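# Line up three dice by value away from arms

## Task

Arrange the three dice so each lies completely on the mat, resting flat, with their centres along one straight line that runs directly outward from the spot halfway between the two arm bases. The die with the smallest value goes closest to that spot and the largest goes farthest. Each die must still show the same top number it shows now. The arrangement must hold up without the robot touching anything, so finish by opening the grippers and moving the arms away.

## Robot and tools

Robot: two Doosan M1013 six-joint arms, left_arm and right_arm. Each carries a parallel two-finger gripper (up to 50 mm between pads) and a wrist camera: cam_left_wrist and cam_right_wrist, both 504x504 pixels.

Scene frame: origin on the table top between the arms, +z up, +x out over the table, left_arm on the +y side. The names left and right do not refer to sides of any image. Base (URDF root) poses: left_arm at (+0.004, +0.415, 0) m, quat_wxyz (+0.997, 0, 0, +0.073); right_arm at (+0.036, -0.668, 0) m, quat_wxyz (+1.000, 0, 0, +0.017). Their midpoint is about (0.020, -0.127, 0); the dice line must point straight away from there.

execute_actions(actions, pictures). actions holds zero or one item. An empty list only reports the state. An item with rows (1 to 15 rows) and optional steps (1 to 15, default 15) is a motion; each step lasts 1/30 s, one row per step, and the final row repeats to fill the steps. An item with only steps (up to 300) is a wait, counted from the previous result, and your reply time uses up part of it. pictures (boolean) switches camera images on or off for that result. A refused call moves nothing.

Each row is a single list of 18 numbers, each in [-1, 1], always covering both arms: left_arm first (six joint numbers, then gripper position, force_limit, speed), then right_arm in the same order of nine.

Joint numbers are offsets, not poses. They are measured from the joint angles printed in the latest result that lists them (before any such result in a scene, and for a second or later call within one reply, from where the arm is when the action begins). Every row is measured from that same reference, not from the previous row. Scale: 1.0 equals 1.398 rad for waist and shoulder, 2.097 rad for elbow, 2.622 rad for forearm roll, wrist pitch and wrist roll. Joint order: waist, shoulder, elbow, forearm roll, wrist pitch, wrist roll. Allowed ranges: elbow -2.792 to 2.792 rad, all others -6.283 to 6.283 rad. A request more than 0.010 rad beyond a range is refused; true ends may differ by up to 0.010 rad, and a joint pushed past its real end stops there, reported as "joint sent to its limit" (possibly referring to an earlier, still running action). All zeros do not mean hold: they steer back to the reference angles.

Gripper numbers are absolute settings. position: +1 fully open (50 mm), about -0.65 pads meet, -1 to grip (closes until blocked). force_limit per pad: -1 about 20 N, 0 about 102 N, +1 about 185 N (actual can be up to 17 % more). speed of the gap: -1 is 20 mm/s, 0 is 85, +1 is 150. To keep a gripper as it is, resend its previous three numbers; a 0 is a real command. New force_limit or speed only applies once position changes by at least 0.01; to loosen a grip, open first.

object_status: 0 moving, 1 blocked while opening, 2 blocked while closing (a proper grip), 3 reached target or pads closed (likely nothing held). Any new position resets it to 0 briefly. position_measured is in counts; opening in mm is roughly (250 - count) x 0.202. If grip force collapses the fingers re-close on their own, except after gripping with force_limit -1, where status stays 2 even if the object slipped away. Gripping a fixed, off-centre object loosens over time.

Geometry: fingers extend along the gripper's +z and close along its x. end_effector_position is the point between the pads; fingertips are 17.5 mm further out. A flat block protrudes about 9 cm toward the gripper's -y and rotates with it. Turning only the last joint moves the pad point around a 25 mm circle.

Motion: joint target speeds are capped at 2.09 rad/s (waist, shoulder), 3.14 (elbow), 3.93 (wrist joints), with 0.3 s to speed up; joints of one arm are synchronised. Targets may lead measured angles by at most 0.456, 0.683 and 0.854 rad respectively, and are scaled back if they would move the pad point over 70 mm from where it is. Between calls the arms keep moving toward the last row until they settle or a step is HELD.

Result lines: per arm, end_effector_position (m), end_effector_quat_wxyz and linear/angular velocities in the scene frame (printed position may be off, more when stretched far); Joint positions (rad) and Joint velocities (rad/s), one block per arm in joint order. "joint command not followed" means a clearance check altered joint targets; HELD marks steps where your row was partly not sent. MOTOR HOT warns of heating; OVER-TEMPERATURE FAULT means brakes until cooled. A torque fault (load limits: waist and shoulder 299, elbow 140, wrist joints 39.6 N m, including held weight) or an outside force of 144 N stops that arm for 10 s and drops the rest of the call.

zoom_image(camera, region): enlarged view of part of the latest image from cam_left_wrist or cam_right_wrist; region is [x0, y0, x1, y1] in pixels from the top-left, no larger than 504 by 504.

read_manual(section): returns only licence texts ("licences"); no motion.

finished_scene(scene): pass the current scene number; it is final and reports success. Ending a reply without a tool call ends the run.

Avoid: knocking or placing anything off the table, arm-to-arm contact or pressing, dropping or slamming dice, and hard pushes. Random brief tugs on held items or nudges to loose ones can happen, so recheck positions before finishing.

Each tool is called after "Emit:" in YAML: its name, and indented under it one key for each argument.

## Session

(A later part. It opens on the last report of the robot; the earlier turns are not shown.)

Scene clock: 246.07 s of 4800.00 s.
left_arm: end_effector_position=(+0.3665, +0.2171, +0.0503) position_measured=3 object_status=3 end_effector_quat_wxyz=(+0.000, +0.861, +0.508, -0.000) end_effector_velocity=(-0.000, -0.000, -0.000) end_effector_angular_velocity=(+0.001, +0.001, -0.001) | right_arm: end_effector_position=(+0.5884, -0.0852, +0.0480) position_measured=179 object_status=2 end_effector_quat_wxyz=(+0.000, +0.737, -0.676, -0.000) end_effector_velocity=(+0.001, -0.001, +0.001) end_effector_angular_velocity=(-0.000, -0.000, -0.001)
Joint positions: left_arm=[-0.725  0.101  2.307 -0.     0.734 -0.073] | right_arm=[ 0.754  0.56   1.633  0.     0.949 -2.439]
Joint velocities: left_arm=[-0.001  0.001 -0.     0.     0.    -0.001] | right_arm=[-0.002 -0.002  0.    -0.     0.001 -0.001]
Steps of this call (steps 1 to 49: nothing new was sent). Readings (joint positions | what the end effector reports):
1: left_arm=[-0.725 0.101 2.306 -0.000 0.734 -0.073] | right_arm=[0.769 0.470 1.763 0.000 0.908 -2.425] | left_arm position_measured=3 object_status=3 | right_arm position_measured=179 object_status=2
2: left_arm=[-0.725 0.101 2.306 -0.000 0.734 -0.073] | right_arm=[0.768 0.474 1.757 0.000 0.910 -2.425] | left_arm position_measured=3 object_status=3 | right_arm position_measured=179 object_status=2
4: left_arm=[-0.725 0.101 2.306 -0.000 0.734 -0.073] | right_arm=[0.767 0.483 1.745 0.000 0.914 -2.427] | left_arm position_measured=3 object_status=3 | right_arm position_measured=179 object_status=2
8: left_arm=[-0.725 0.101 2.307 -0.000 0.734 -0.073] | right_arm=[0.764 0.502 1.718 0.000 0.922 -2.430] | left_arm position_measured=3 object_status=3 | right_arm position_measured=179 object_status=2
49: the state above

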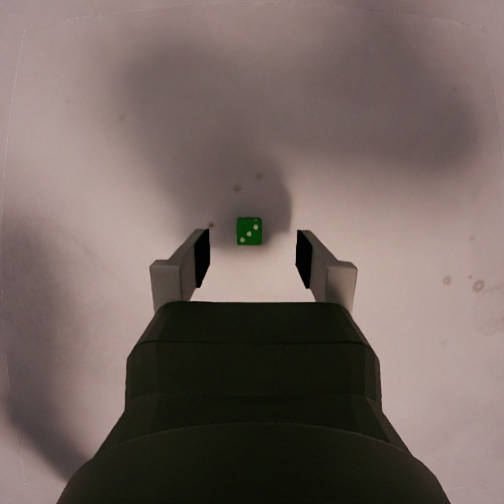

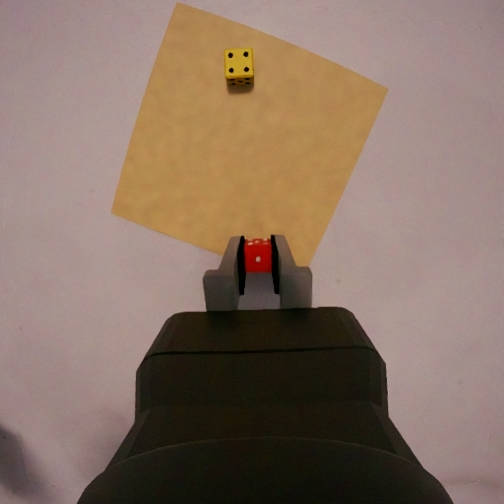

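Emit:
execute_actions:
  actions:
    - {"rows": [[-0.00535,0.02875,0.01368,0,-0.02627,0.00287,1,-0.4,1,-0.00393,0.02623,-0.01214,0,-0.00427,-0.00225,-1,-0.6,0.5],[-0.00535,0.02875,0.01368,0,-0.02627,0.00287,-1,-0.4,0.5,-0.00393,0.02623,-0.01214,0,-0.00427,-0.00225,-1,-0.6,0.5],[-0.00535,0.02875,0.01368,0,-0.02627,0.00287,-1,-0.4,0.5,-0.00393,0.02623,-0.01214,0,-0.00427,-0.00225,-1,-0.6,0.5],[-0.00535,0.02875,0.01368,0,-0.02627,0.00287,-1,-0.4,0.5,-0.00393,0.02623,-0.01214,0,-0.00427,-0.00225,-1,-0.6,0.5],[-0.00535,0.02875,0.01368,0,-0.02627,0.00287,-1,-0.4,0.5,-0.00393,0.02808,-0.01148,0,-0.00579,-0.00225,-1,-0.6,0.5],[-0.00535,0.02875,0.01368,0,-0.02627,0.00287,-1,-0.4,0.5,-0.00393,0.02808,-0.01148,0,-0.00579,-0.00225,-1,-0.6,0.5],[-0.00535,0.02875,0.01368,0,-0.02627,0.00287,-1,-0.4,0.5,-0.00393,0.02808,-0.01148,0,-0.00579,-0.00225,0.9,-0.6,-1],[-0.00535,0.02875,0.01368,0,-0.02627,0.00287,-1,-0.4,0.5,-0.00393,0.02808,-0.01148,0,-0.00579,-0.00225,0.9,-0.6,-1],[-0.00535,0.02875,0.01368,0,-0.02627,0.00287,-1,-0.4,0.5,-0.00393,0.02808,-0.01148,0,-0.00579,-0.00225,0.9,-0.6,-1],[-0.00535,0.02875,0.01368,0,-0.02627,0.00287,-1,-0.4,0.5,-0.00393,0.02808,-0.01148,0,-0.00579,-0.00225,0.9,-0.6,-1],[-0.00535,0.02875,0.01368,0,-0.02627,0.00287,-1,-0.4,0.5,-0.00393,0.02808,-0.01148,0,-0.00579,-0.00225,1,-0.6,1],[-0.00535,0.02875,0.01368,0,-0.02627,0.00287,-1,-0.4,0.5,-0.00393,0.02808,-0.01148,0,-0.00579,-0.00225,1,-0.6,1],[-0.00535,0.02875,0.01368,0,-0.02627,0.00287,-1,-0.4,0.5,-0.00393,0.01005,-0.01865,0,0.00955,-0.00225,1,-0.6,1]], "steps": 15}
  pictures: false

Emit:
execute_actions:
  actions:
    - {"rows": [[0,-0.0185,-0.00516,0,0.014,0,-1,-0.4,0.5,-0.2096,-0.2775,0.2008,0,-0.0126,0,1,-0.6,1],[0,-0.0185,-0.00516,0,0.014,0,-1,-0.4,0.5,-0.2096,-0.2775,0.2008,0,-0.0126,0,1,-0.6,1],[-0.05895,0.33528,-0.38355,0,0.12799,-0.26278,-1,-0.4,0.5,-0.2096,-0.2775,0.2008,0,-0.0126,0,1,-0.6,1],[-0.05895,0.33528,-0.38355,0,0.12799,-0.26278,-1,-0.4,0.5,-0.2096,-0.2775,0.2008,0,-0.0126,0,1,-0.6,1],[-0.05895,0.33528,-0.38355,0,0.12799,-0.26278,-1,-0.4,0.5,-0.2096,-0.2775,0.2008,0,-0.0126,0,1,-0.6,1],[-0.05895,0.33528,-0.38355,0,0.12799,-0.26278,-1,-0.4,0.5,-0.2096,-0.2775,0.2008,0,-0.0126,0,1,-0.6,1],[-0.05895,0.33528,-0.38355,0,0.12799,-0.26278,-1,-0.4,0.5,-0.2096,-0.2775,0.2008,0,-0.0126,0,1,-0.6,1],[-0.05895,0.33528,-0.38355,0,0.12799,-0.26278,-1,-0.4,0.5,-0.2096,-0.2775,0.2008,0,-0.0126,0,1,-0.6,1],[-0.05895,0.33528,-0.38355,0,0.12799,-0.26278,-1,-0.4,0.5,-0.2096,-0.2775,0.2008,0,-0.0126,0,1,-0.6,1],[-0.05895,0.33528,-0.38355,0,0.12799,-0.26278,-1,-0.4,0.5,-0.2096,-0.2775,0.2008,0,-0.0126,0,1,-0.6,1],[-0.05895,0.33528,-0.38355,0,0.12799,-0.26278,-1,-0.4,0.5,-0.2096,-0.2775,0.2008,0,-0.0126,0,1,-0.6,1],[-0.05895,0.33528,-0.38355,0,0.12799,-0.26278,-1,-0.4,0.5,-0.2096,-0.2775,0.2008,0,-0.0126,0,1,-0.6,1],[-0.05895,0.33528,-0.38355,0,0.12799,-0.26278,-1,-0.4,0.5,-0.2096,-0.2775,0.2008,0,-0.0126,0,1,-0.6,1],[-0.05895,0.33528,-0.38355,0,0.12799,-0.26278,-1,-0.4,0.5,-0.2096,-0.2775,0.2008,0,-0.0126,0,1,-0.6,1],[-0.05895,0.35131,-0.37687,0,0.1141,-0.26278,-1,-0.4,0.5,-0.2096,-0.2775,0.2008,0,-0.0126,0,1,-0.6,1]], "steps": 15}
  pictures: false

Emit:
execute_actions:
  actions:
    - {"steps": 20}
  pictures: false

Emit:
execute_actions:
  actions:
    - {"rows": [[0,0.00145,0.00055,0,-0.00121,0,-1,-0.4,0.5,0,0,0,0,0,0,1,-0.6,1],[0,0.00145,0.00055,0,-0.00121,0,-1,-0.4,0.5,0,0,0,0,0,0,1,-0.6,1],[0,0.00145,0.00055,0,-0.00121,0,0.9,-0.4,-1,0,0,0,0,0,0,1,-0.6,1],[0,0.00145,0.00055,0,-0.00121,0,0.9,-0.4,-1,0,0,0,0,0,0,1,-0.6,1],[0,0.00145,0.00055,0,-0.00121,0,0.9,-0.4,-1,0,0,0,0,0,0,1,-0.6,1],[0,0.00145,0.00055,0,-0.00121,0,0.9,-0.4,-1,0,0,0,0,0,0,1,-0.6,1],[0,0.00145,0.00055,0,-0.00121,0,1,-0.4,1,0,0,0,0,0,0,1,-0.6,1],[0,0.00145,0.00055,0,-0.00121,0,1,-0.4,1,0,0,0,0,0,0,1,-0.6,1],[0,-0.088,-0.0569,0,0.0924,0,1,-0.4,1,0,0,0,0,0,0,1,-0.6,1]], "steps": 15}
  pictures: false

Emit:
execute_actions:
  actions:
    - {"steps": 9}

Emit:
zoom_image:
  camera: "cam_left_wrist"
  region: [168, 125, 338, 295]

Scene clock: 357.50 s of 4800.00 s.
left_arm: end_effector_position=(+0.3612, +0.2172, +0.0225) position_measured=181 object_status=0 end_effector_quat_wxyz=(+0.000, +0.865, +0.501, -0.000) end_effector_velocity=(-0.000, +0.000, -0.000) end_effector_angular_velocity=(+0.000, +0.000, -0.000) | right_arm: end_effector_position=(+0.6023, -0.0776, +0.0405) position_measured=56 object_status=0 end_effector_quat_wxyz=(+0.001, +0.737, -0.676, -0.000) end_effector_velocity=(+0.017, +0.017, +0.330) end_effector_angular_velocity=(+0.039, -0.040, +0.000)
Joint positions: left_arm=[-0.733  0.141  2.335 -0.     0.665 -0.065] | right_arm=[ 0.749  0.587  1.602  0.     0.954 -2.445]
Joint velocities: left_arm=[ 0.     0.001  0.    -0.    -0.     0.   ] | right_arm=[-0.    -0.298 -0.199 -0.     0.441 -0.   ]
Steps of this call (steps 1 to 90: nothing new was sent; then 107.93 s passed at rest; steps 91 to 105: all 15 steps of this action). Readings (joint positions | what the end effector reports):
91: left_arm=[-0.725 0.101 2.307 -0.000 0.734 -0.073] | right_arm=[0.754 0.560 1.633 0.000 0.949 -2.439] | left_arm position_measured=3 object_status=3 | right_arm position_measured=179 object_status=2
92: left_arm=[-0.726 0.105 2.310 -0.000 0.725 -0.072] | right_arm=[0.754 0.564 1.630 0.000 0.948 -2.440] | left_arm position_measured=12 object_status=0 | right_arm position_measured=179 object_status=2
94: left_arm=[-0.730 0.130 2.327 -0.000 0.685 -0.068] | right_arm=[0.750 0.587 1.614 0.000 0.941 -2.443] | left_arm position_measured=51 object_status=0 | right_arm position_measured=179 object_status=2
98: left_arm=[-0.733 0.141 2.335 -0.000 0.666 -0.065] | right_arm=[0.749 0.599 1.609 0.000 0.934 -2.445] | left_arm position_measured=128 object_status=0 | right_arm position_measured=174 object_status=0
105: the state above

Scene clock: 358.00 s of 4800.00 s.
left_arm: end_effector_position=(+0.3687, +0.2102, +0.0254) position_measured=181 object_status=2 end_effector_quat_wxyz=(-0.002, +0.861, +0.509, -0.001) end_effector_velocity=(+0.058, -0.051, +0.009) end_effector_angular_velocity=(+0.010, +0.013, +0.126) | right_arm: end_effector_position=(+0.5790, -0.2893, +0.1071) position_measured=3 object_status=3 end_effector_quat_wxyz=(+0.001, -0.665, +0.747, -0.000) end_effector_velocity=(-0.146, -0.468, +0.075) end_effector_angular_velocity=(-0.009, +0.013, -0.472)
Joint positions: left_arm=[-0.735  0.152  2.314 -0.     0.68  -0.086] | right_arm=[ 0.546  0.314  1.891  0.     0.935 -2.445]
Joint velocities: left_arm=[-0.016  0.096 -0.146  0.001  0.066 -0.143] | right_arm=[-0.471 -0.6    0.687 -0.    -0.072  0.001]
A step of this action was HELD (marked below), so the robot has no last target. An arm can still carry out its HELD step.
Steps of this call (steps 1 to 15: all 15 steps of this action). Readings (joint positions | what the end effector reports):
1: left_arm=[-0.733 0.141 2.335 -0.000 0.665 -0.065] | right_arm=[0.749 0.578 1.597 0.000 0.966 -2.445] | left_arm position_measured=181 object_status=0 | right_arm position_measured=31 object_status=0
2: left_arm=[-0.733 0.138 2.334 -0.000 0.670 -0.065] | right_arm=[0.746 0.569 1.599 0.000 0.968 -2.445] | left_arm position_measured=181 object_status=2 | right_arm position_measured=11 object_status=0
3: left_arm=[-0.733 0.137 2.334 -0.000 0.671 -0.065] | right_arm=[0.736 0.553 1.613 0.000 0.966 -2.445] | left_arm position_measured=181 object_status=2 | right_arm position_measured=3 object_status=0 HELD
4: left_arm=[-0.733 0.138 2.334 -0.000 0.671 -0.065] | right_arm=[0.719 0.532 1.637 0.000 0.962 -2.445] | left_arm position_measured=181 object_status=2 | right_arm position_measured=3 object_status=0
8: left_arm=[-0.733 0.140 2.332 -0.000 0.671 -0.068] | right_arm=[0.656 0.453 1.730 0.000 0.952 -2.445] | left_arm position_measured=181 object_status=2 | right_arm position_measured=3 object_status=0
15: the state above
joint command not followed: on one or more control steps a check withheld the commanded joint targets of the left arm, and it was not sent them on those steps.
cause: the commanded joint targets would bring a part of the robot too close to another arm (a part of this arm just beyond joint 5 (wrist pitch) and a part of the other arm just beyond its joint 4 (forearm roll)); next, command targets that bring no part of the robot closer to that arm.

Scene clock: 358.67 s of 4800.00 s.
left_arm: end_effector_position=(+0.4167, +0.1664, +0.0306) position_measured=181 object_status=2 end_effector_quat_wxyz=(-0.007, +0.833, +0.554, -0.003) end_effector_velocity=(+0.048, -0.045, +0.004) end_effector_angular_velocity=(+0.006, +0.005, +0.104) | right_arm: end_effector_position=(+0.5609, -0.3390, +0.1137) position_measured=3 object_status=3 end_effector_quat_wxyz=(-0.000, -0.646, +0.764, +0.000) end_effector_velocity=(+0.000, -0.000, +0.000) end_effector_angular_velocity=(-0.000, +0.000, -0.000)
Joint positions: left_arm=[-0.749  0.233  2.193 -0.     0.731 -0.205] | right_arm=[ 0.495  0.249  1.966  0.     0.927 -2.445]
Joint velocities: left_arm=[-0.015  0.081 -0.123  0.001  0.049 -0.119] | right_arm=[-0.001  0.    -0.001  0.     0.001 -0.   ]
Steps of this call (steps 1 to 20: nothing new was sent). Readings (joint positions | what the end effector reports):
1: left_arm=[-0.736 0.155 2.308 -0.000 0.683 -0.091] | right_arm=[0.530 0.294 1.914 0.000 0.933 -2.445] | left_arm position_measured=181 object_status=2 | right_arm position_measured=3 object_status=3
2: left_arm=[-0.737 0.159 2.303 -0.000 0.685 -0.097] | right_arm=[0.516 0.275 1.935 0.000 0.931 -2.445] | left_arm position_measured=181 object_status=2 | right_arm position_measured=3 object_status=3
4: left_arm=[-0.738 0.167 2.291 -0.000 0.690 -0.109] | right_arm=[0.498 0.253 1.961 0.000 0.928 -2.445] | left_arm position_measured=181 object_status=2 | right_arm position_measured=3 object_status=3
8: left_arm=[-0.741 0.184 2.266 -0.000 0.700 -0.133] | right_arm=[0.495 0.249 1.965 0.000 0.927 -2.445] | left_arm position_measured=181 object_status=2 | right_arm position_measured=3 object_status=3
20: the state above

Scene clock: 359.17 s of 4800.00 s.
left_arm: end_effector_position=(+0.4284, +0.1584, +0.1125) position_measured=3 object_status=0 end_effector_quat_wxyz=(-0.006, +0.833, +0.554, -0.003) end_effector_velocity=(+0.028, -0.020, +0.465) end_effector_angular_velocity=(+0.000, +0.001, -0.001) | right_arm: end_effector_position=(+0.5609, -0.3390, +0.1137) position_measured=3 object_status=3 end_effector_quat_wxyz=(-0.000, -0.646, +0.764, +0.000) end_effector_velocity=(-0.000, +0.001, +0.000) end_effector_angular_velocity=(+0.001, -0.000, -0.000)
Joint positions: left_arm=[-0.75   0.143  2.105 -0.     0.908 -0.205] | right_arm=[ 0.495  0.249  1.966  0.     0.927 -2.445]
Joint velocities: left_arm=[-0.001 -0.495 -0.471  0.     0.967 -0.001] | right_arm=[ 0.001 -0.    -0.     0.002  0.     0.   ]
Steps of this call (steps 1 to 15: all 15 steps of this action). Readings (joint positions | what the end effector reports):
1: left_arm=[-0.750 0.234 2.190 -0.000 0.732 -0.208] | right_arm=[0.495 0.249 1.966 0.000 0.927 -2.445] | left_arm position_measured=181 object_status=2 | right_arm position_measured=3 object_status=3
2: left_arm=[-0.750 0.235 2.191 -0.000 0.731 -0.208] | right_arm=[0.495 0.249 1.966 0.000 0.927 -2.445] | left_arm position_measured=181 object_status=2 | right_arm position_measured=3 object_status=3
4: left_arm=[-0.750 0.235 2.193 -0.000 0.728 -0.206] | right_arm=[0.495 0.249 1.966 0.000 0.927 -2.445] | left_arm position_measured=177 object_status=0 | right_arm position_measured=3 object_status=3
8: left_arm=[-0.750 0.235 2.194 -0.000 0.727 -0.205] | right_arm=[0.495 0.249 1.966 0.000 0.927 -2.445] | left_arm position_measured=132 object_status=0 | right_arm position_measured=3 object_status=3
15: the state above

Scene clock: 359.47 s of 4800.00 s.
left_arm: end_effector_position=(+0.4293, +0.1578, +0.1439) position_measured=3 object_status=3 end_effector_quat_wxyz=(-0.007, +0.833, +0.554, -0.003) end_effector_velocity=(+0.001, -0.000, +0.001) end_effector_angular_velocity=(-0.001, -0.001, +0.000) | right_arm: end_effector_position=(+0.5609, -0.3390, +0.1137) position_measured=3 object_status=3 end_effector_quat_wxyz=(-0.000, -0.646, +0.764, +0.000) end_effector_velocity=(+0.001, +0.001, -0.001) end_effector_angular_velocity=(+0.001, -0.000, -0.000)
Joint positions: left_arm=[-0.749  0.11   2.073 -0.     0.973 -0.205] | right_arm=[ 0.495  0.249  1.966  0.     0.927 -2.445]
Joint velocities: left_arm=[ 0.    -0.001 -0.002  0.     0.001  0.   ] | right_arm=[-0.     0.002 -0.001  0.001 -0.001 -0.   ]
Steps of this call (steps 1 to 9: the robot went on to your last target). Readings (joint positions | what the end effector reports):
1: left_arm=[-0.749 0.127 2.090 -0.000 0.937 -0.205] | right_arm=[0.495 0.249 1.966 0.000 0.927 -2.445] | left_arm position_measured=3 object_status=0 | right_arm position_measured=3 object_status=3
2: left_arm=[-0.749 0.117 2.080 -0.000 0.958 -0.205] | right_arm=[0.495 0.249 1.966 0.000 0.927 -2.445] | left_arm position_measured=3 object_status=0 | right_arm position_measured=3 object_status=3
4: left_arm=[-0.749 0.110 2.074 -0.000 0.971 -0.205] | right_arm=[0.495 0.249 1.966 0.000 0.927 -2.445] | left_arm position_measured=3 object_status=0 | right_arm position_measured=3 object_status=3
8: left_arm=[-0.749 0.110 2.073 -0.000 0.973 -0.205] | right_arm=[0.495 0.249 1.966 0.000 0.927 -2.445] | left_arm position_measured=3 object_status=3 | right_arm position_measured=3 object_status=3
9: the state above

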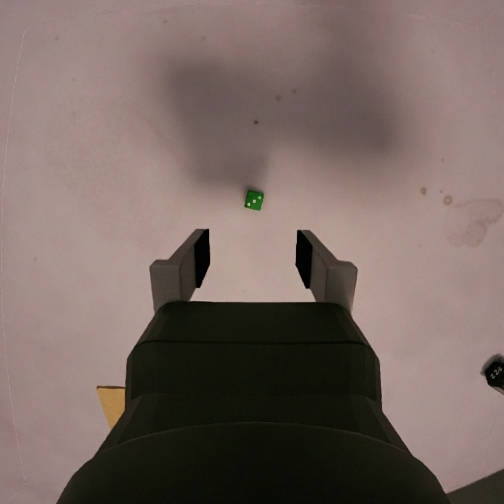

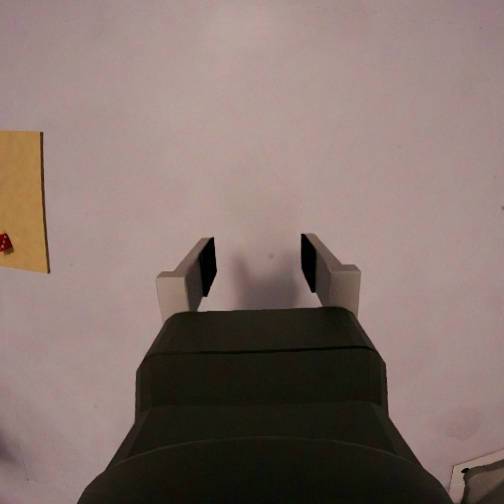

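Region (168, 125, 338, 295) of cam_left_wrist's 504x504 image, scaled by 2.965, with more detail than that image has.

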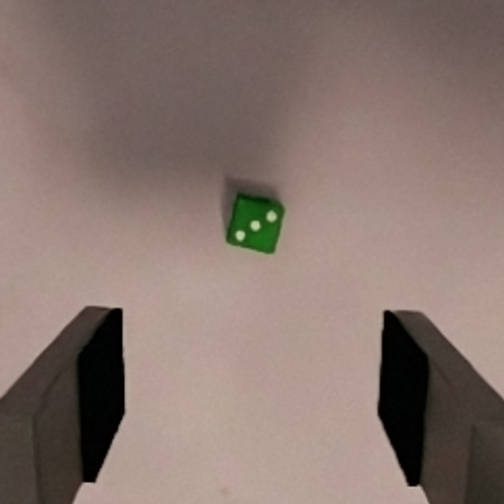

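Emit:
execute_actions:
  actions: []

Scene clock: 369.77 s of 4800.00 s.
left_arm: end_effector_position=(+0.4294, +0.1577, +0.1440) position_measured=3 object_status=3 end_effector_quat_wxyz=(-0.006, +0.833, +0.554, -0.003) end_effector_velocity=(+0.000, +0.000, +0.000) end_effector_angular_velocity=(-0.000, -0.000, -0.000) | right_arm: end_effector_position=(+0.5609, -0.3390, +0.1137) position_measured=3 object_status=3 end_effector_quat_wxyz=(-0.000, -0.646, +0.764, +0.000) end_effector_velocity=(+0.000, -0.000, -0.001) end_effector_angular_velocity=(-0.000, +0.001, -0.000)
Joint positions: left_arm=[-0.749  0.11   2.073 -0.     0.973 -0.205] | right_arm=[ 0.495  0.249  1.966  0.     0.927 -2.445]
Joint velocities: left_arm=[ 0.001 -0.001  0.     0.     0.     0.001] | right_arm=[-0.     0.001  0.001  0.    -0.001 -0.   ]
Steps of this call (steps 1 to 30: the robot went on to your last target; steps 31 to 90: nothing new was sent; then 7.30 s passed at rest). Readings (joint positions | what the end effector reports):
1: left_arm=[-0.749 0.110 2.073 -0.000 0.973 -0.205] | right_arm=[0.495 0.249 1.966 0.000 0.927 -2.445] | left_arm position_measured=3 object_status=3 | right_arm position_measured=3 object_status=3
2: left_arm=[-0.749 0.110 2.073 -0.000 0.973 -0.205] | right_arm=[0.495 0.249 1.966 0.000 0.927 -2.445] | left_arm position_measured=3 object_status=3 | right_arm position_measured=3 object_status=3
4: left_arm=[-0.749 0.110 2.073 -0.000 0.973 -0.205] | right_arm=[0.495 0.249 1.966 0.000 0.927 -2.445] | left_arm position_measured=3 object_status=3 | right_arm position_measured=3 object_status=3
8: left_arm=[-0.749 0.110 2.073 -0.000 0.973 -0.205] | right_arm=[0.495 0.249 1.966 0.000 0.927 -2.445] | left_arm position_measured=3 object_status=3 | right_arm position_measured=3 object_status=3
90: the state above
All arms were judged still, so your last target was given up. Only a new action makes them travel on or press farther. Fingers that are still opening or closing keep moving.

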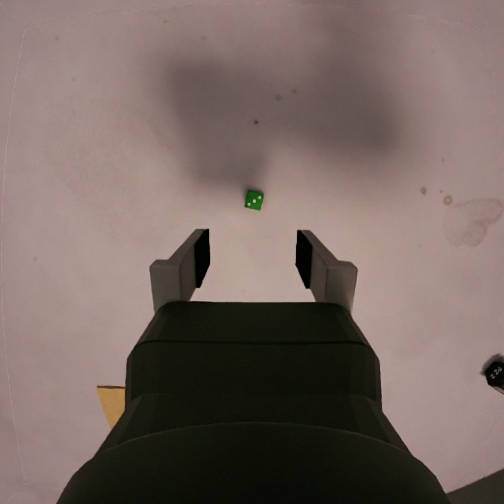

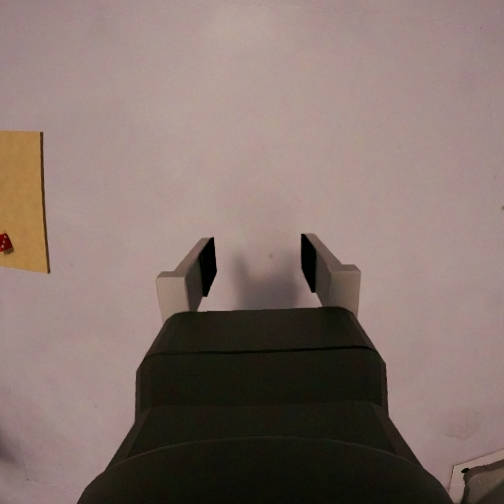

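Emit:
zoom_image:
  camera: "cam_left_wrist"
  region: [229, 176, 279, 226]

Emit:
zoom_image:
  camera: "cam_right_wrist"
  region: [0, 200, 80, 280]

Region (229, 176, 279, 226) of cam_left_wrist's 504x504 image, scaled by 10.080, with more detail than that image has.

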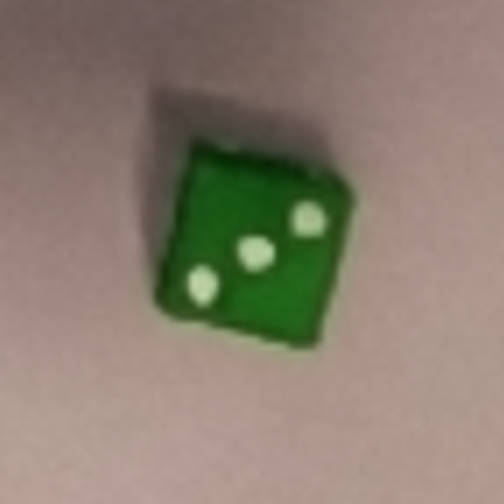

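Region (0, 200, 80, 280) of cam_right_wrist's 504x504 image, scaled by 6.300, with more detail than that image has.

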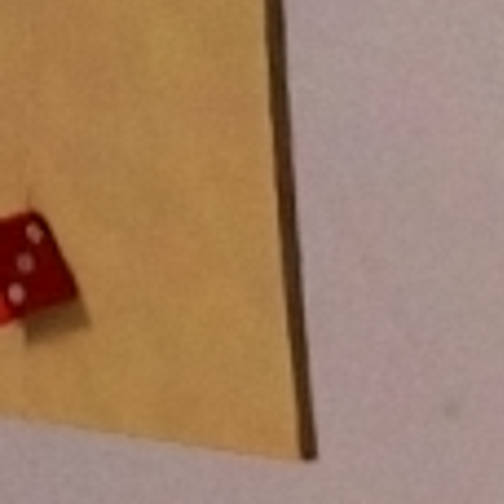

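Emit:
execute_actions:
  actions:
    - {"rows":[[-0.01085,0.0919,0.06325,0,-0.10508,0.07926,1,-0.4,1,-0.1073,0,0,0,0,0,1,-0.6,1],[-0.01085,0.0919,0.06325,0,-0.10508,0.07926,1,-0.4,1,-0.1073,0,0,0,0,0,1,-0.6,1],[-0.01085,0.0919,0.06325,0,-0.10508,0.07926,1,-0.4,1,-0.1073,0,0,0,0,0,1,-0.6,1],[-0.01085,0.0919,0.06325,0,-0.10508,0.07926,1,-0.4,1,-0.1073,0,0,0,0,0,1,-0.6,1],[-0.01085,0.0919,0.06325,0,-0.10508,0.07926,1,-0.4,1,-0.1073,0,0,0,0,0,1,-0.6,1],[-0.01085,0.0919,0.06325,0,-0.10508,0.07926,1,-0.4,1,-0.1073,0,0,0,0,0,1,-0.6,1],[-0.01085,0.0919,0.06325,0,-0.10508,0.07926,1,-0.4,1,-0.1073,0,0,0,0,0,1,-0.6,1],[-0.01085,0.0919,0.06325,0,-0.10508,0.07926,-1,-0.4,0.5,-0.1073,0,0,0,0,0,1,-0.6,1]],"steps":15}
  pictures: false

Emit:
execute_actions:
  actions:
    - {"steps":5}
  pictures: false

Emit:
execute_actions:
  actions:
    - {"rows":[[0,-0.01647,-0.00465,0,0.01251,0,-1,-0.4,0.5,0,0,0,0,0,0,1,-0.6,1],[0,-0.01647,-0.00465,0,0.01251,0,-1,-0.4,0.5,0,0,0,0,0,0,1,-0.6,1],[-0.03612,0.26573,-0.32177,0,0.11566,-0.28917,-1,-0.4,0.5,0,0,0,0,0,0,1,-0.6,1],[-0.03612,0.26573,-0.32177,0,0.11566,-0.28917,-1,-0.4,0.5,0,0,0,0,0,0,1,-0.6,1],[-0.03612,0.26573,-0.32177,0,0.11566,-0.28917,-1,-0.4,0.5,0,0,0,0,0,0,1,-0.6,1],[-0.03612,0.26573,-0.32177,0,0.11566,-0.28917,-1,-0.4,0.5,0,0,0,0,0,0,1,-0.6,1],[-0.03612,0.26573,-0.32177,0,0.11566,-0.28917,-1,-0.4,0.5,0,0,0,0,0,0,1,-0.6,1],[-0.03612,0.26573,-0.32177,0,0.11566,-0.28917,-1,-0.4,0.5,0,0,0,0,0,0,1,-0.6,1],[-0.03612,0.26573,-0.32177,0,0.11566,-0.28917,-1,-0.4,0.5,0,0,0,0,0,0,1,-0.6,1],[-0.03612,0.26573,-0.32177,0,0.11566,-0.28917,-1,-0.4,0.5,0,0,0,0,0,0,1,-0.6,1],[-0.03612,0.26573,-0.32177,0,0.11566,-0.28917,-1,-0.4,0.5,0,0,0,0,0,0,1,-0.6,1],[-0.03612,0.26573,-0.32177,0,0.11566,-0.28917,-1,-0.4,0.5,0,0,0,0,0,0,1,-0.6,1],[-0.03612,0.26573,-0.32177,0,0.11566,-0.28917,-1,-0.4,0.5,0,0,0,0,0,0,1,-0.6,1],[-0.03612,0.26573,-0.32177,0,0.11566,-0.28917,-1,-0.4,0.5,0,0,0,0,0,0,1,-0.6,1],[-0.03612,0.28175,-0.31509,0,0.10177,-0.28917,-1,-0.4,0.5,0,0,0,0,0,0,1,-0.6,1]],"steps":15}
  pictures: false

Emit:
execute_actions:
  actions:
    - {"steps":16}
  pictures: true

Emit:
zoom_image:
  camera: "cam_left_wrist"
  region: [182, 140, 322, 280]

Scene clock: 459.70 s of 4800.00 s.
left_arm: end_effector_position=(+0.4154, +0.1648, +0.0229) position_measured=148 object_status=0 end_effector_quat_wxyz=(+0.000, +0.889, +0.458, +0.000) end_effector_velocity=(-0.001, +0.002, -0.002) end_effector_angular_velocity=(+0.003, +0.002, -0.002) | right_arm: end_effector_position=(+0.6041, -0.4210, +0.1137) position_measured=3 object_status=3 end_effector_quat_wxyz=(-0.000, -0.587, +0.810, +0.000) end_effector_velocity=(+0.001, -0.001, +0.000) end_effector_angular_velocity=(+0.001, -0.001, -0.004)
Joint positions: left_arm=[-0.765  0.238  2.206 -0.     0.698  0.002] | right_arm=[ 0.345  0.249  1.966  0.     0.927 -2.445]
Joint velocities: left_arm=[ 0.001  0.002  0.003  0.002 -0.003  0.002] | right_arm=[-0.003  0.    -0.001  0.    -0.001  0.   ]
Steps of this call (steps 1 to 90: nothing new was sent; then 86.43 s passed at rest; steps 91 to 105: all 15 steps of this action). Readings (joint positions | what the end effector reports):
91: left_arm=[-0.750 0.110 2.073 -0.000 0.973 -0.205] | right_arm=[0.495 0.249 1.966 0.000 0.927 -2.445] | left_arm position_measured=3 object_status=3 | right_arm position_measured=3 object_status=3
92: left_arm=[-0.750 0.113 2.076 -0.000 0.964 -0.198] | right_arm=[0.490 0.249 1.966 0.000 0.927 -2.445] | left_arm position_measured=3 object_status=3 | right_arm position_measured=3 object_status=3
94: left_arm=[-0.753 0.141 2.105 -0.000 0.905 -0.154] | right_arm=[0.459 0.249 1.966 0.000 0.927 -2.445] | left_arm position_measured=3 object_status=3 | right_arm position_measured=3 object_status=3
98: left_arm=[-0.762 0.213 2.180 -0.000 0.752 -0.039] | right_arm=[0.363 0.249 1.966 0.000 0.927 -2.445] | left_arm position_measured=12 object_status=0 | right_arm position_measured=3 object_status=3
105: the state above

Scene clock: 459.87 s of 4800.00 s.
left_arm: end_effector_position=(+0.4153, +0.1648, +0.0227) position_measured=181 object_status=0 end_effector_quat_wxyz=(+0.000, +0.889, +0.458, +0.000) end_effector_velocity=(-0.000, +0.000, -0.000) end_effector_angular_velocity=(-0.000, +0.001, +0.002) | right_arm: end_effector_position=(+0.6041, -0.4211, +0.1137) position_measured=3 object_status=3 end_effector_quat_wxyz=(-0.000, -0.587, +0.810, +0.000) end_effector_velocity=(+0.000, +0.000, +0.001) end_effector_angular_velocity=(-0.000, -0.002, +0.001)
Joint positions: left_arm=[-0.765  0.238  2.206 -0.     0.697  0.003] | right_arm=[ 0.345  0.249  1.966  0.     0.927 -2.445]
Joint velocities: left_arm=[ 0.001  0.001  0.    -0.001  0.     0.   ] | right_arm=[ 0.    -0.001 -0.001 -0.001  0.    -0.   ]
Steps of this call (steps 1 to 5: the robot went on to your last target). Readings (joint positions | what the end effector reports):
1: left_arm=[-0.765 0.238 2.206 -0.000 0.697 0.002] | right_arm=[0.345 0.249 1.966 0.000 0.927 -2.445] | left_arm position_measured=167 object_status=0 | right_arm position_measured=3 object_status=3
2: left_arm=[-0.765 0.238 2.206 -0.000 0.697 0.002] | right_arm=[0.345 0.249 1.966 0.000 0.927 -2.445] | left_arm position_measured=181 object_status=0 | right_arm position_measured=3 object_status=3
4: left_arm=[-0.765 0.238 2.206 -0.000 0.697 0.002] | right_arm=[0.345 0.249 1.966 0.000 0.927 -2.445] | left_arm position_measured=181 object_status=0 | right_arm position_measured=3 object_status=3
5: the state above

Scene clock: 460.37 s of 4800.00 s.
left_arm: end_effector_position=(+0.5448, +0.0400, +0.0582) position_measured=181 object_status=2 end_effector_quat_wxyz=(+0.004, +0.792, +0.611, +0.001) end_effector_velocity=(+0.339, -0.347, +0.006) end_effector_angular_velocity=(+0.006, +0.023, +1.038) | right_arm: end_effector_position=(+0.6041, -0.4211, +0.1137) position_measured=3 object_status=3 end_effector_quat_wxyz=(-0.000, -0.587, +0.810, +0.000) end_effector_velocity=(-0.000, -0.000, -0.001) end_effector_angular_velocity=(-0.000, +0.001, -0.001)
Joint positions: left_arm=[-0.791  0.414  1.852 -0.     0.868 -0.387] | right_arm=[ 0.345  0.249  1.966  0.     0.927 -2.445]
Joint velocities: left_arm=[-0.073  0.605 -0.97   0.001  0.386 -1.112] | right_arm=[-0.     0.001 -0.     0.001  0.    -0.   ]
Steps of this call (steps 1 to 15: all 15 steps of this action). Readings (joint positions | what the end effector reports):
1: left_arm=[-0.765 0.238 2.206 -0.000 0.697 0.003] | right_arm=[0.345 0.249 1.966 0.000 0.927 -2.445] | left_arm position_measured=181 object_status=0 | right_arm position_measured=3 object_status=3
2: left_arm=[-0.765 0.234 2.205 -0.000 0.704 0.003] | right_arm=[0.345 0.249 1.966 0.000 0.927 -2.445] | left_arm position_measured=181 object_status=0 | right_arm position_measured=3 object_status=3
4: left_arm=[-0.765 0.221 2.191 -0.000 0.727 -0.003] | right_arm=[0.345 0.249 1.966 0.000 0.927 -2.445] | left_arm position_measured=181 object_status=2 | right_arm position_measured=3 object_status=3
8: left_arm=[-0.774 0.275 2.078 -0.000 0.774 -0.127] | right_arm=[0.345 0.249 1.966 0.000 0.927 -2.445] | left_arm position_measured=181 object_status=2 | right_arm position_measured=3 object_status=3
15: the state above

Scene clock: 460.90 s of 4800.00 s.
left_arm: end_effector_position=(+0.6481, -0.0718, +0.0305) position_measured=181 object_status=2 end_effector_quat_wxyz=(+0.000, +0.676, +0.737, -0.000) end_effector_velocity=(+0.001, -0.001, -0.001) end_effector_angular_velocity=(+0.000, +0.001, +0.001) | right_arm: end_effector_position=(+0.6041, -0.4211, +0.1137) position_measured=3 object_status=3 end_effector_quat_wxyz=(-0.000, -0.587, +0.810, +0.000) end_effector_velocity=(-0.001, -0.001, -0.001) end_effector_angular_velocity=(-0.002, +0.002, +0.001)
Joint positions: left_arm=[-0.815  0.632  1.545 -0.     0.964 -0.755] | right_arm=[ 0.345  0.249  1.966  0.     0.927 -2.445]
Joint velocities: left_arm=[-0.     0.003 -0.002 -0.     0.    -0.001] | right_arm=[ 0.     0.001  0.001 -0.001  0.    -0.   ]
Steps of this call (steps 1 to 16: the robot went on to your last target). Readings (joint positions | what the end effector reports):
1: left_arm=[-0.793 0.435 1.820 -0.000 0.879 -0.425] | right_arm=[0.345 0.249 1.966 0.000 0.927 -2.445] | left_arm position_measured=181 object_status=2 | right_arm position_measured=3 object_status=3
2: left_arm=[-0.796 0.457 1.789 -0.000 0.889 -0.462] | right_arm=[0.345 0.249 1.966 0.000 0.927 -2.445] | left_arm position_measured=181 object_status=2 | right_arm position_measured=3 object_status=3
4: left_arm=[-0.801 0.503 1.726 -0.000 0.908 -0.538] | right_arm=[0.345 0.249 1.966 0.000 0.927 -2.445] | left_arm position_measured=181 object_status=2 | right_arm position_measured=3 object_status=3
8: left_arm=[-0.811 0.593 1.600 -0.000 0.947 -0.690] | right_arm=[0.345 0.249 1.966 0.000 0.927 -2.445] | left_arm position_measured=181 object_status=2 | right_arm position_measured=3 object_status=3
16: the state above

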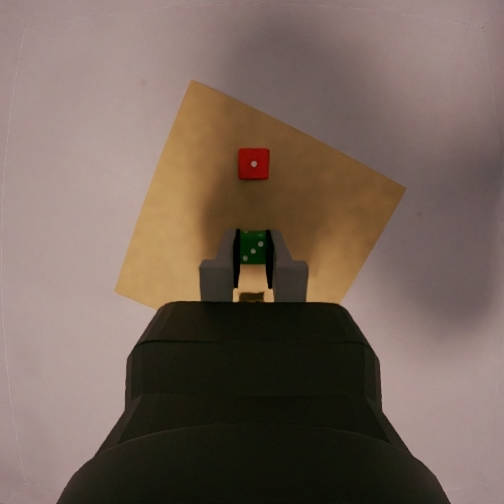

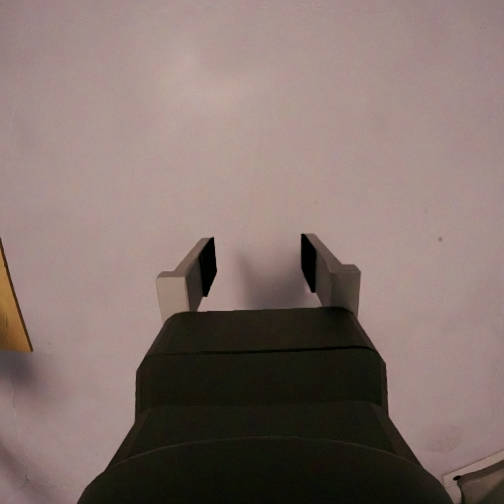

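Region (182, 140, 322, 280) of cam_left_wrist's 504x504 image, scaled by 3.600, with more detail than that image has.

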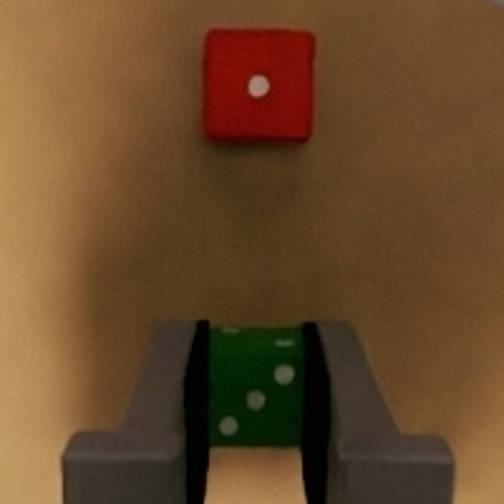

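Emit:
execute_actions:
  actions:
    - {"rows":[[0,0.00168,0.00064,0,-0.0014,0,-1,-0.4,0.5,0,0,0,0,0,0,1,-0.6,1],[0,0.00168,0.00064,0,-0.0014,0,-1,-0.4,0.5,0,0,0,0,0,0,1,-0.6,1],[0,0.00168,0.00064,0,-0.0014,0,0.9,-0.4,-1,0,0,0,0,0,0,1,-0.6,1],[0,0.00168,0.00064,0,-0.0014,0,0.9,-0.4,-1,0,0,0,0,0,0,1,-0.6,1],[0,0.00168,0.00064,0,-0.0014,0,0.9,-0.4,-1,0,0,0,0,0,0,1,-0.6,1],[0,0.00168,0.00064,0,-0.0014,0,0.9,-0.4,-1,0,0,0,0,0,0,1,-0.6,1],[0,0.00168,0.00064,0,-0.0014,0,1,-0.4,1,0,0,0,0,0,0,1,-0.6,1],[0,0.00168,0.00064,0,-0.0014,0,1,-0.4,1,0,0,0,0,0,0,1,-0.6,1],[0,-0.088,-0.0569,0,0.0924,0,1,-0.4,1,0,0,0,0,0,0,1,-0.6,1]],"steps":15}
  pictures: false

Emit:
execute_actions:
  actions:
    - {"steps":9}
  pictures: true

Emit:
zoom_image:
  camera: "cam_left_wrist"
  region: [168, 125, 338, 295]

Scene clock: 468.87 s of 4800.00 s.
left_arm: end_effector_position=(+0.6508, -0.0739, +0.1226) position_measured=3 object_status=0 end_effector_quat_wxyz=(+0.000, +0.676, +0.737, -0.000) end_effector_velocity=(-0.010, +0.008, +0.536) end_effector_angular_velocity=(-0.001, +0.001, +0.001) | right_arm: end_effector_position=(+0.6041, -0.4211, +0.1137) position_measured=3 object_status=3 end_effector_quat_wxyz=(-0.000, -0.587, +0.810, +0.000) end_effector_velocity=(+0.001, -0.000, +0.002) end_effector_angular_velocity=(+0.001, -0.002, -0.001)
Joint positions: left_arm=[-0.815  0.561  1.476 -0.     1.105 -0.756] | right_arm=[ 0.345  0.249  1.966  0.     0.927 -2.445]
Joint velocities: left_arm=[ 0.001 -0.408 -0.395 -0.002  0.803  0.   ] | right_arm=[-0.001 -0.002 -0.001  0.     0.001 -0.   ]
Steps of this call (steps 1 to 15: the robot went on to your last target; steps 16 to 90: nothing new was sent; then 4.47 s passed at rest; steps 91 to 105: all 15 steps of this action). Readings (joint positions | what the end effector reports):
91: left_arm=[-0.815 0.632 1.545 -0.000 0.964 -0.756] | right_arm=[0.345 0.249 1.966 0.000 0.927 -2.445] | left_arm position_measured=181 object_status=2 | right_arm position_measured=3 object_status=3
92: left_arm=[-0.815 0.633 1.545 -0.000 0.963 -0.756] | right_arm=[0.345 0.249 1.966 0.000 0.927 -2.445] | left_arm position_measured=181 object_status=2 | right_arm position_measured=3 object_status=3
94: left_arm=[-0.815 0.634 1.546 -0.000 0.961 -0.756] | right_arm=[0.345 0.249 1.966 0.000 0.927 -2.445] | left_arm position_measured=176 object_status=0 | right_arm position_measured=3 object_status=3
98: left_arm=[-0.815 0.634 1.546 -0.000 0.961 -0.756] | right_arm=[0.345 0.249 1.966 0.000 0.927 -2.445] | left_arm position_measured=132 object_status=0 | right_arm position_measured=3 object_status=3
105: the state above

Scene clock: 469.17 s of 4800.00 s.
left_arm: end_effector_position=(+0.6471, -0.0710, +0.1907) position_measured=3 object_status=3 end_effector_quat_wxyz=(+0.000, +0.676, +0.737, -0.000) end_effector_velocity=(+0.001, -0.001, +0.005) end_effector_angular_velocity=(-0.002, -0.004, -0.001) | right_arm: end_effector_position=(+0.6041, -0.4211, +0.1137) position_measured=3 object_status=3 end_effector_quat_wxyz=(-0.000, -0.587, +0.810, +0.000) end_effector_velocity=(-0.000, -0.000, +0.000) end_effector_angular_velocity=(+0.001, -0.000, -0.001)
Joint positions: left_arm=[-0.815  0.509  1.426 -0.     1.206 -0.756] | right_arm=[ 0.345  0.249  1.966  0.     0.927 -2.445]
Joint velocities: left_arm=[-0.001 -0.003 -0.004  0.001  0.003 -0.   ] | right_arm=[-0.001 -0.001  0.001  0.001 -0.001 -0.   ]
Steps of this call (steps 1 to 9: the robot went on to your last target). Readings (joint positions | what the end effector reports):
1: left_arm=[-0.815 0.546 1.462 -0.000 1.132 -0.756] | right_arm=[0.345 0.249 1.966 0.000 0.927 -2.445] | left_arm position_measured=3 object_status=0 | right_arm position_measured=3 object_status=3
2: left_arm=[-0.815 0.533 1.449 -0.000 1.159 -0.756] | right_arm=[0.345 0.249 1.966 0.000 0.927 -2.445] | left_arm position_measured=3 object_status=0 | right_arm position_measured=3 object_status=3
4: left_arm=[-0.815 0.513 1.430 -0.000 1.197 -0.756] | right_arm=[0.345 0.249 1.966 0.000 0.927 -2.445] | left_arm position_measured=3 object_status=0 | right_arm position_measured=3 object_status=3
8: left_arm=[-0.815 0.509 1.426 -0.000 1.206 -0.756] | right_arm=[0.345 0.249 1.966 0.000 0.927 -2.445] | left_arm position_measured=3 object_status=3 | right_arm position_measured=3 object_status=3
9: the state above

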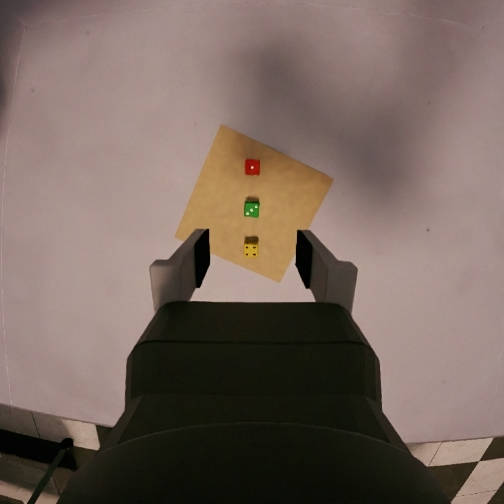

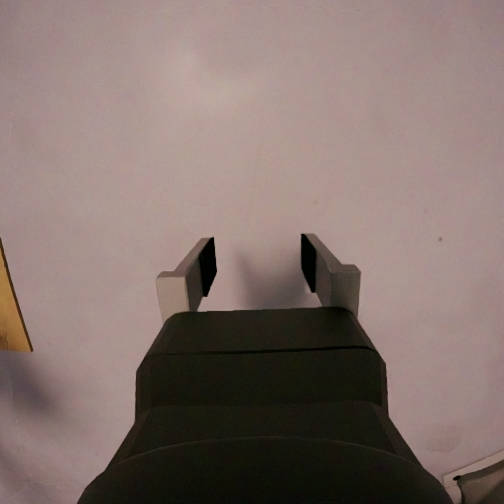

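Region (168, 125, 338, 295) of cam_left_wrist's 504x504 image, scaled by 2.965, with more detail than that image has.

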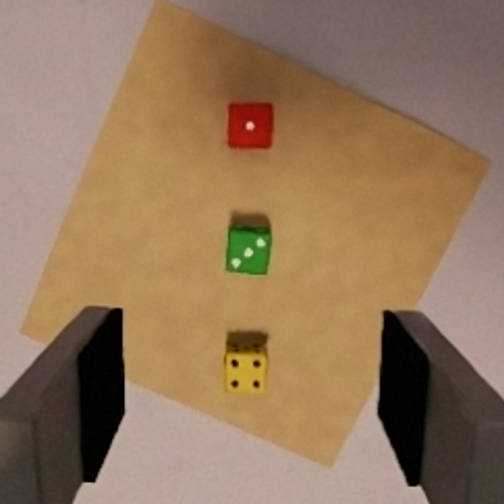

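The three dice sit flat on the mat in a straight line, in the order 1, 3, 4, and both arms are clear.

Emit:
finished_scene:
  scene: 2

The scene is finished: the task was done.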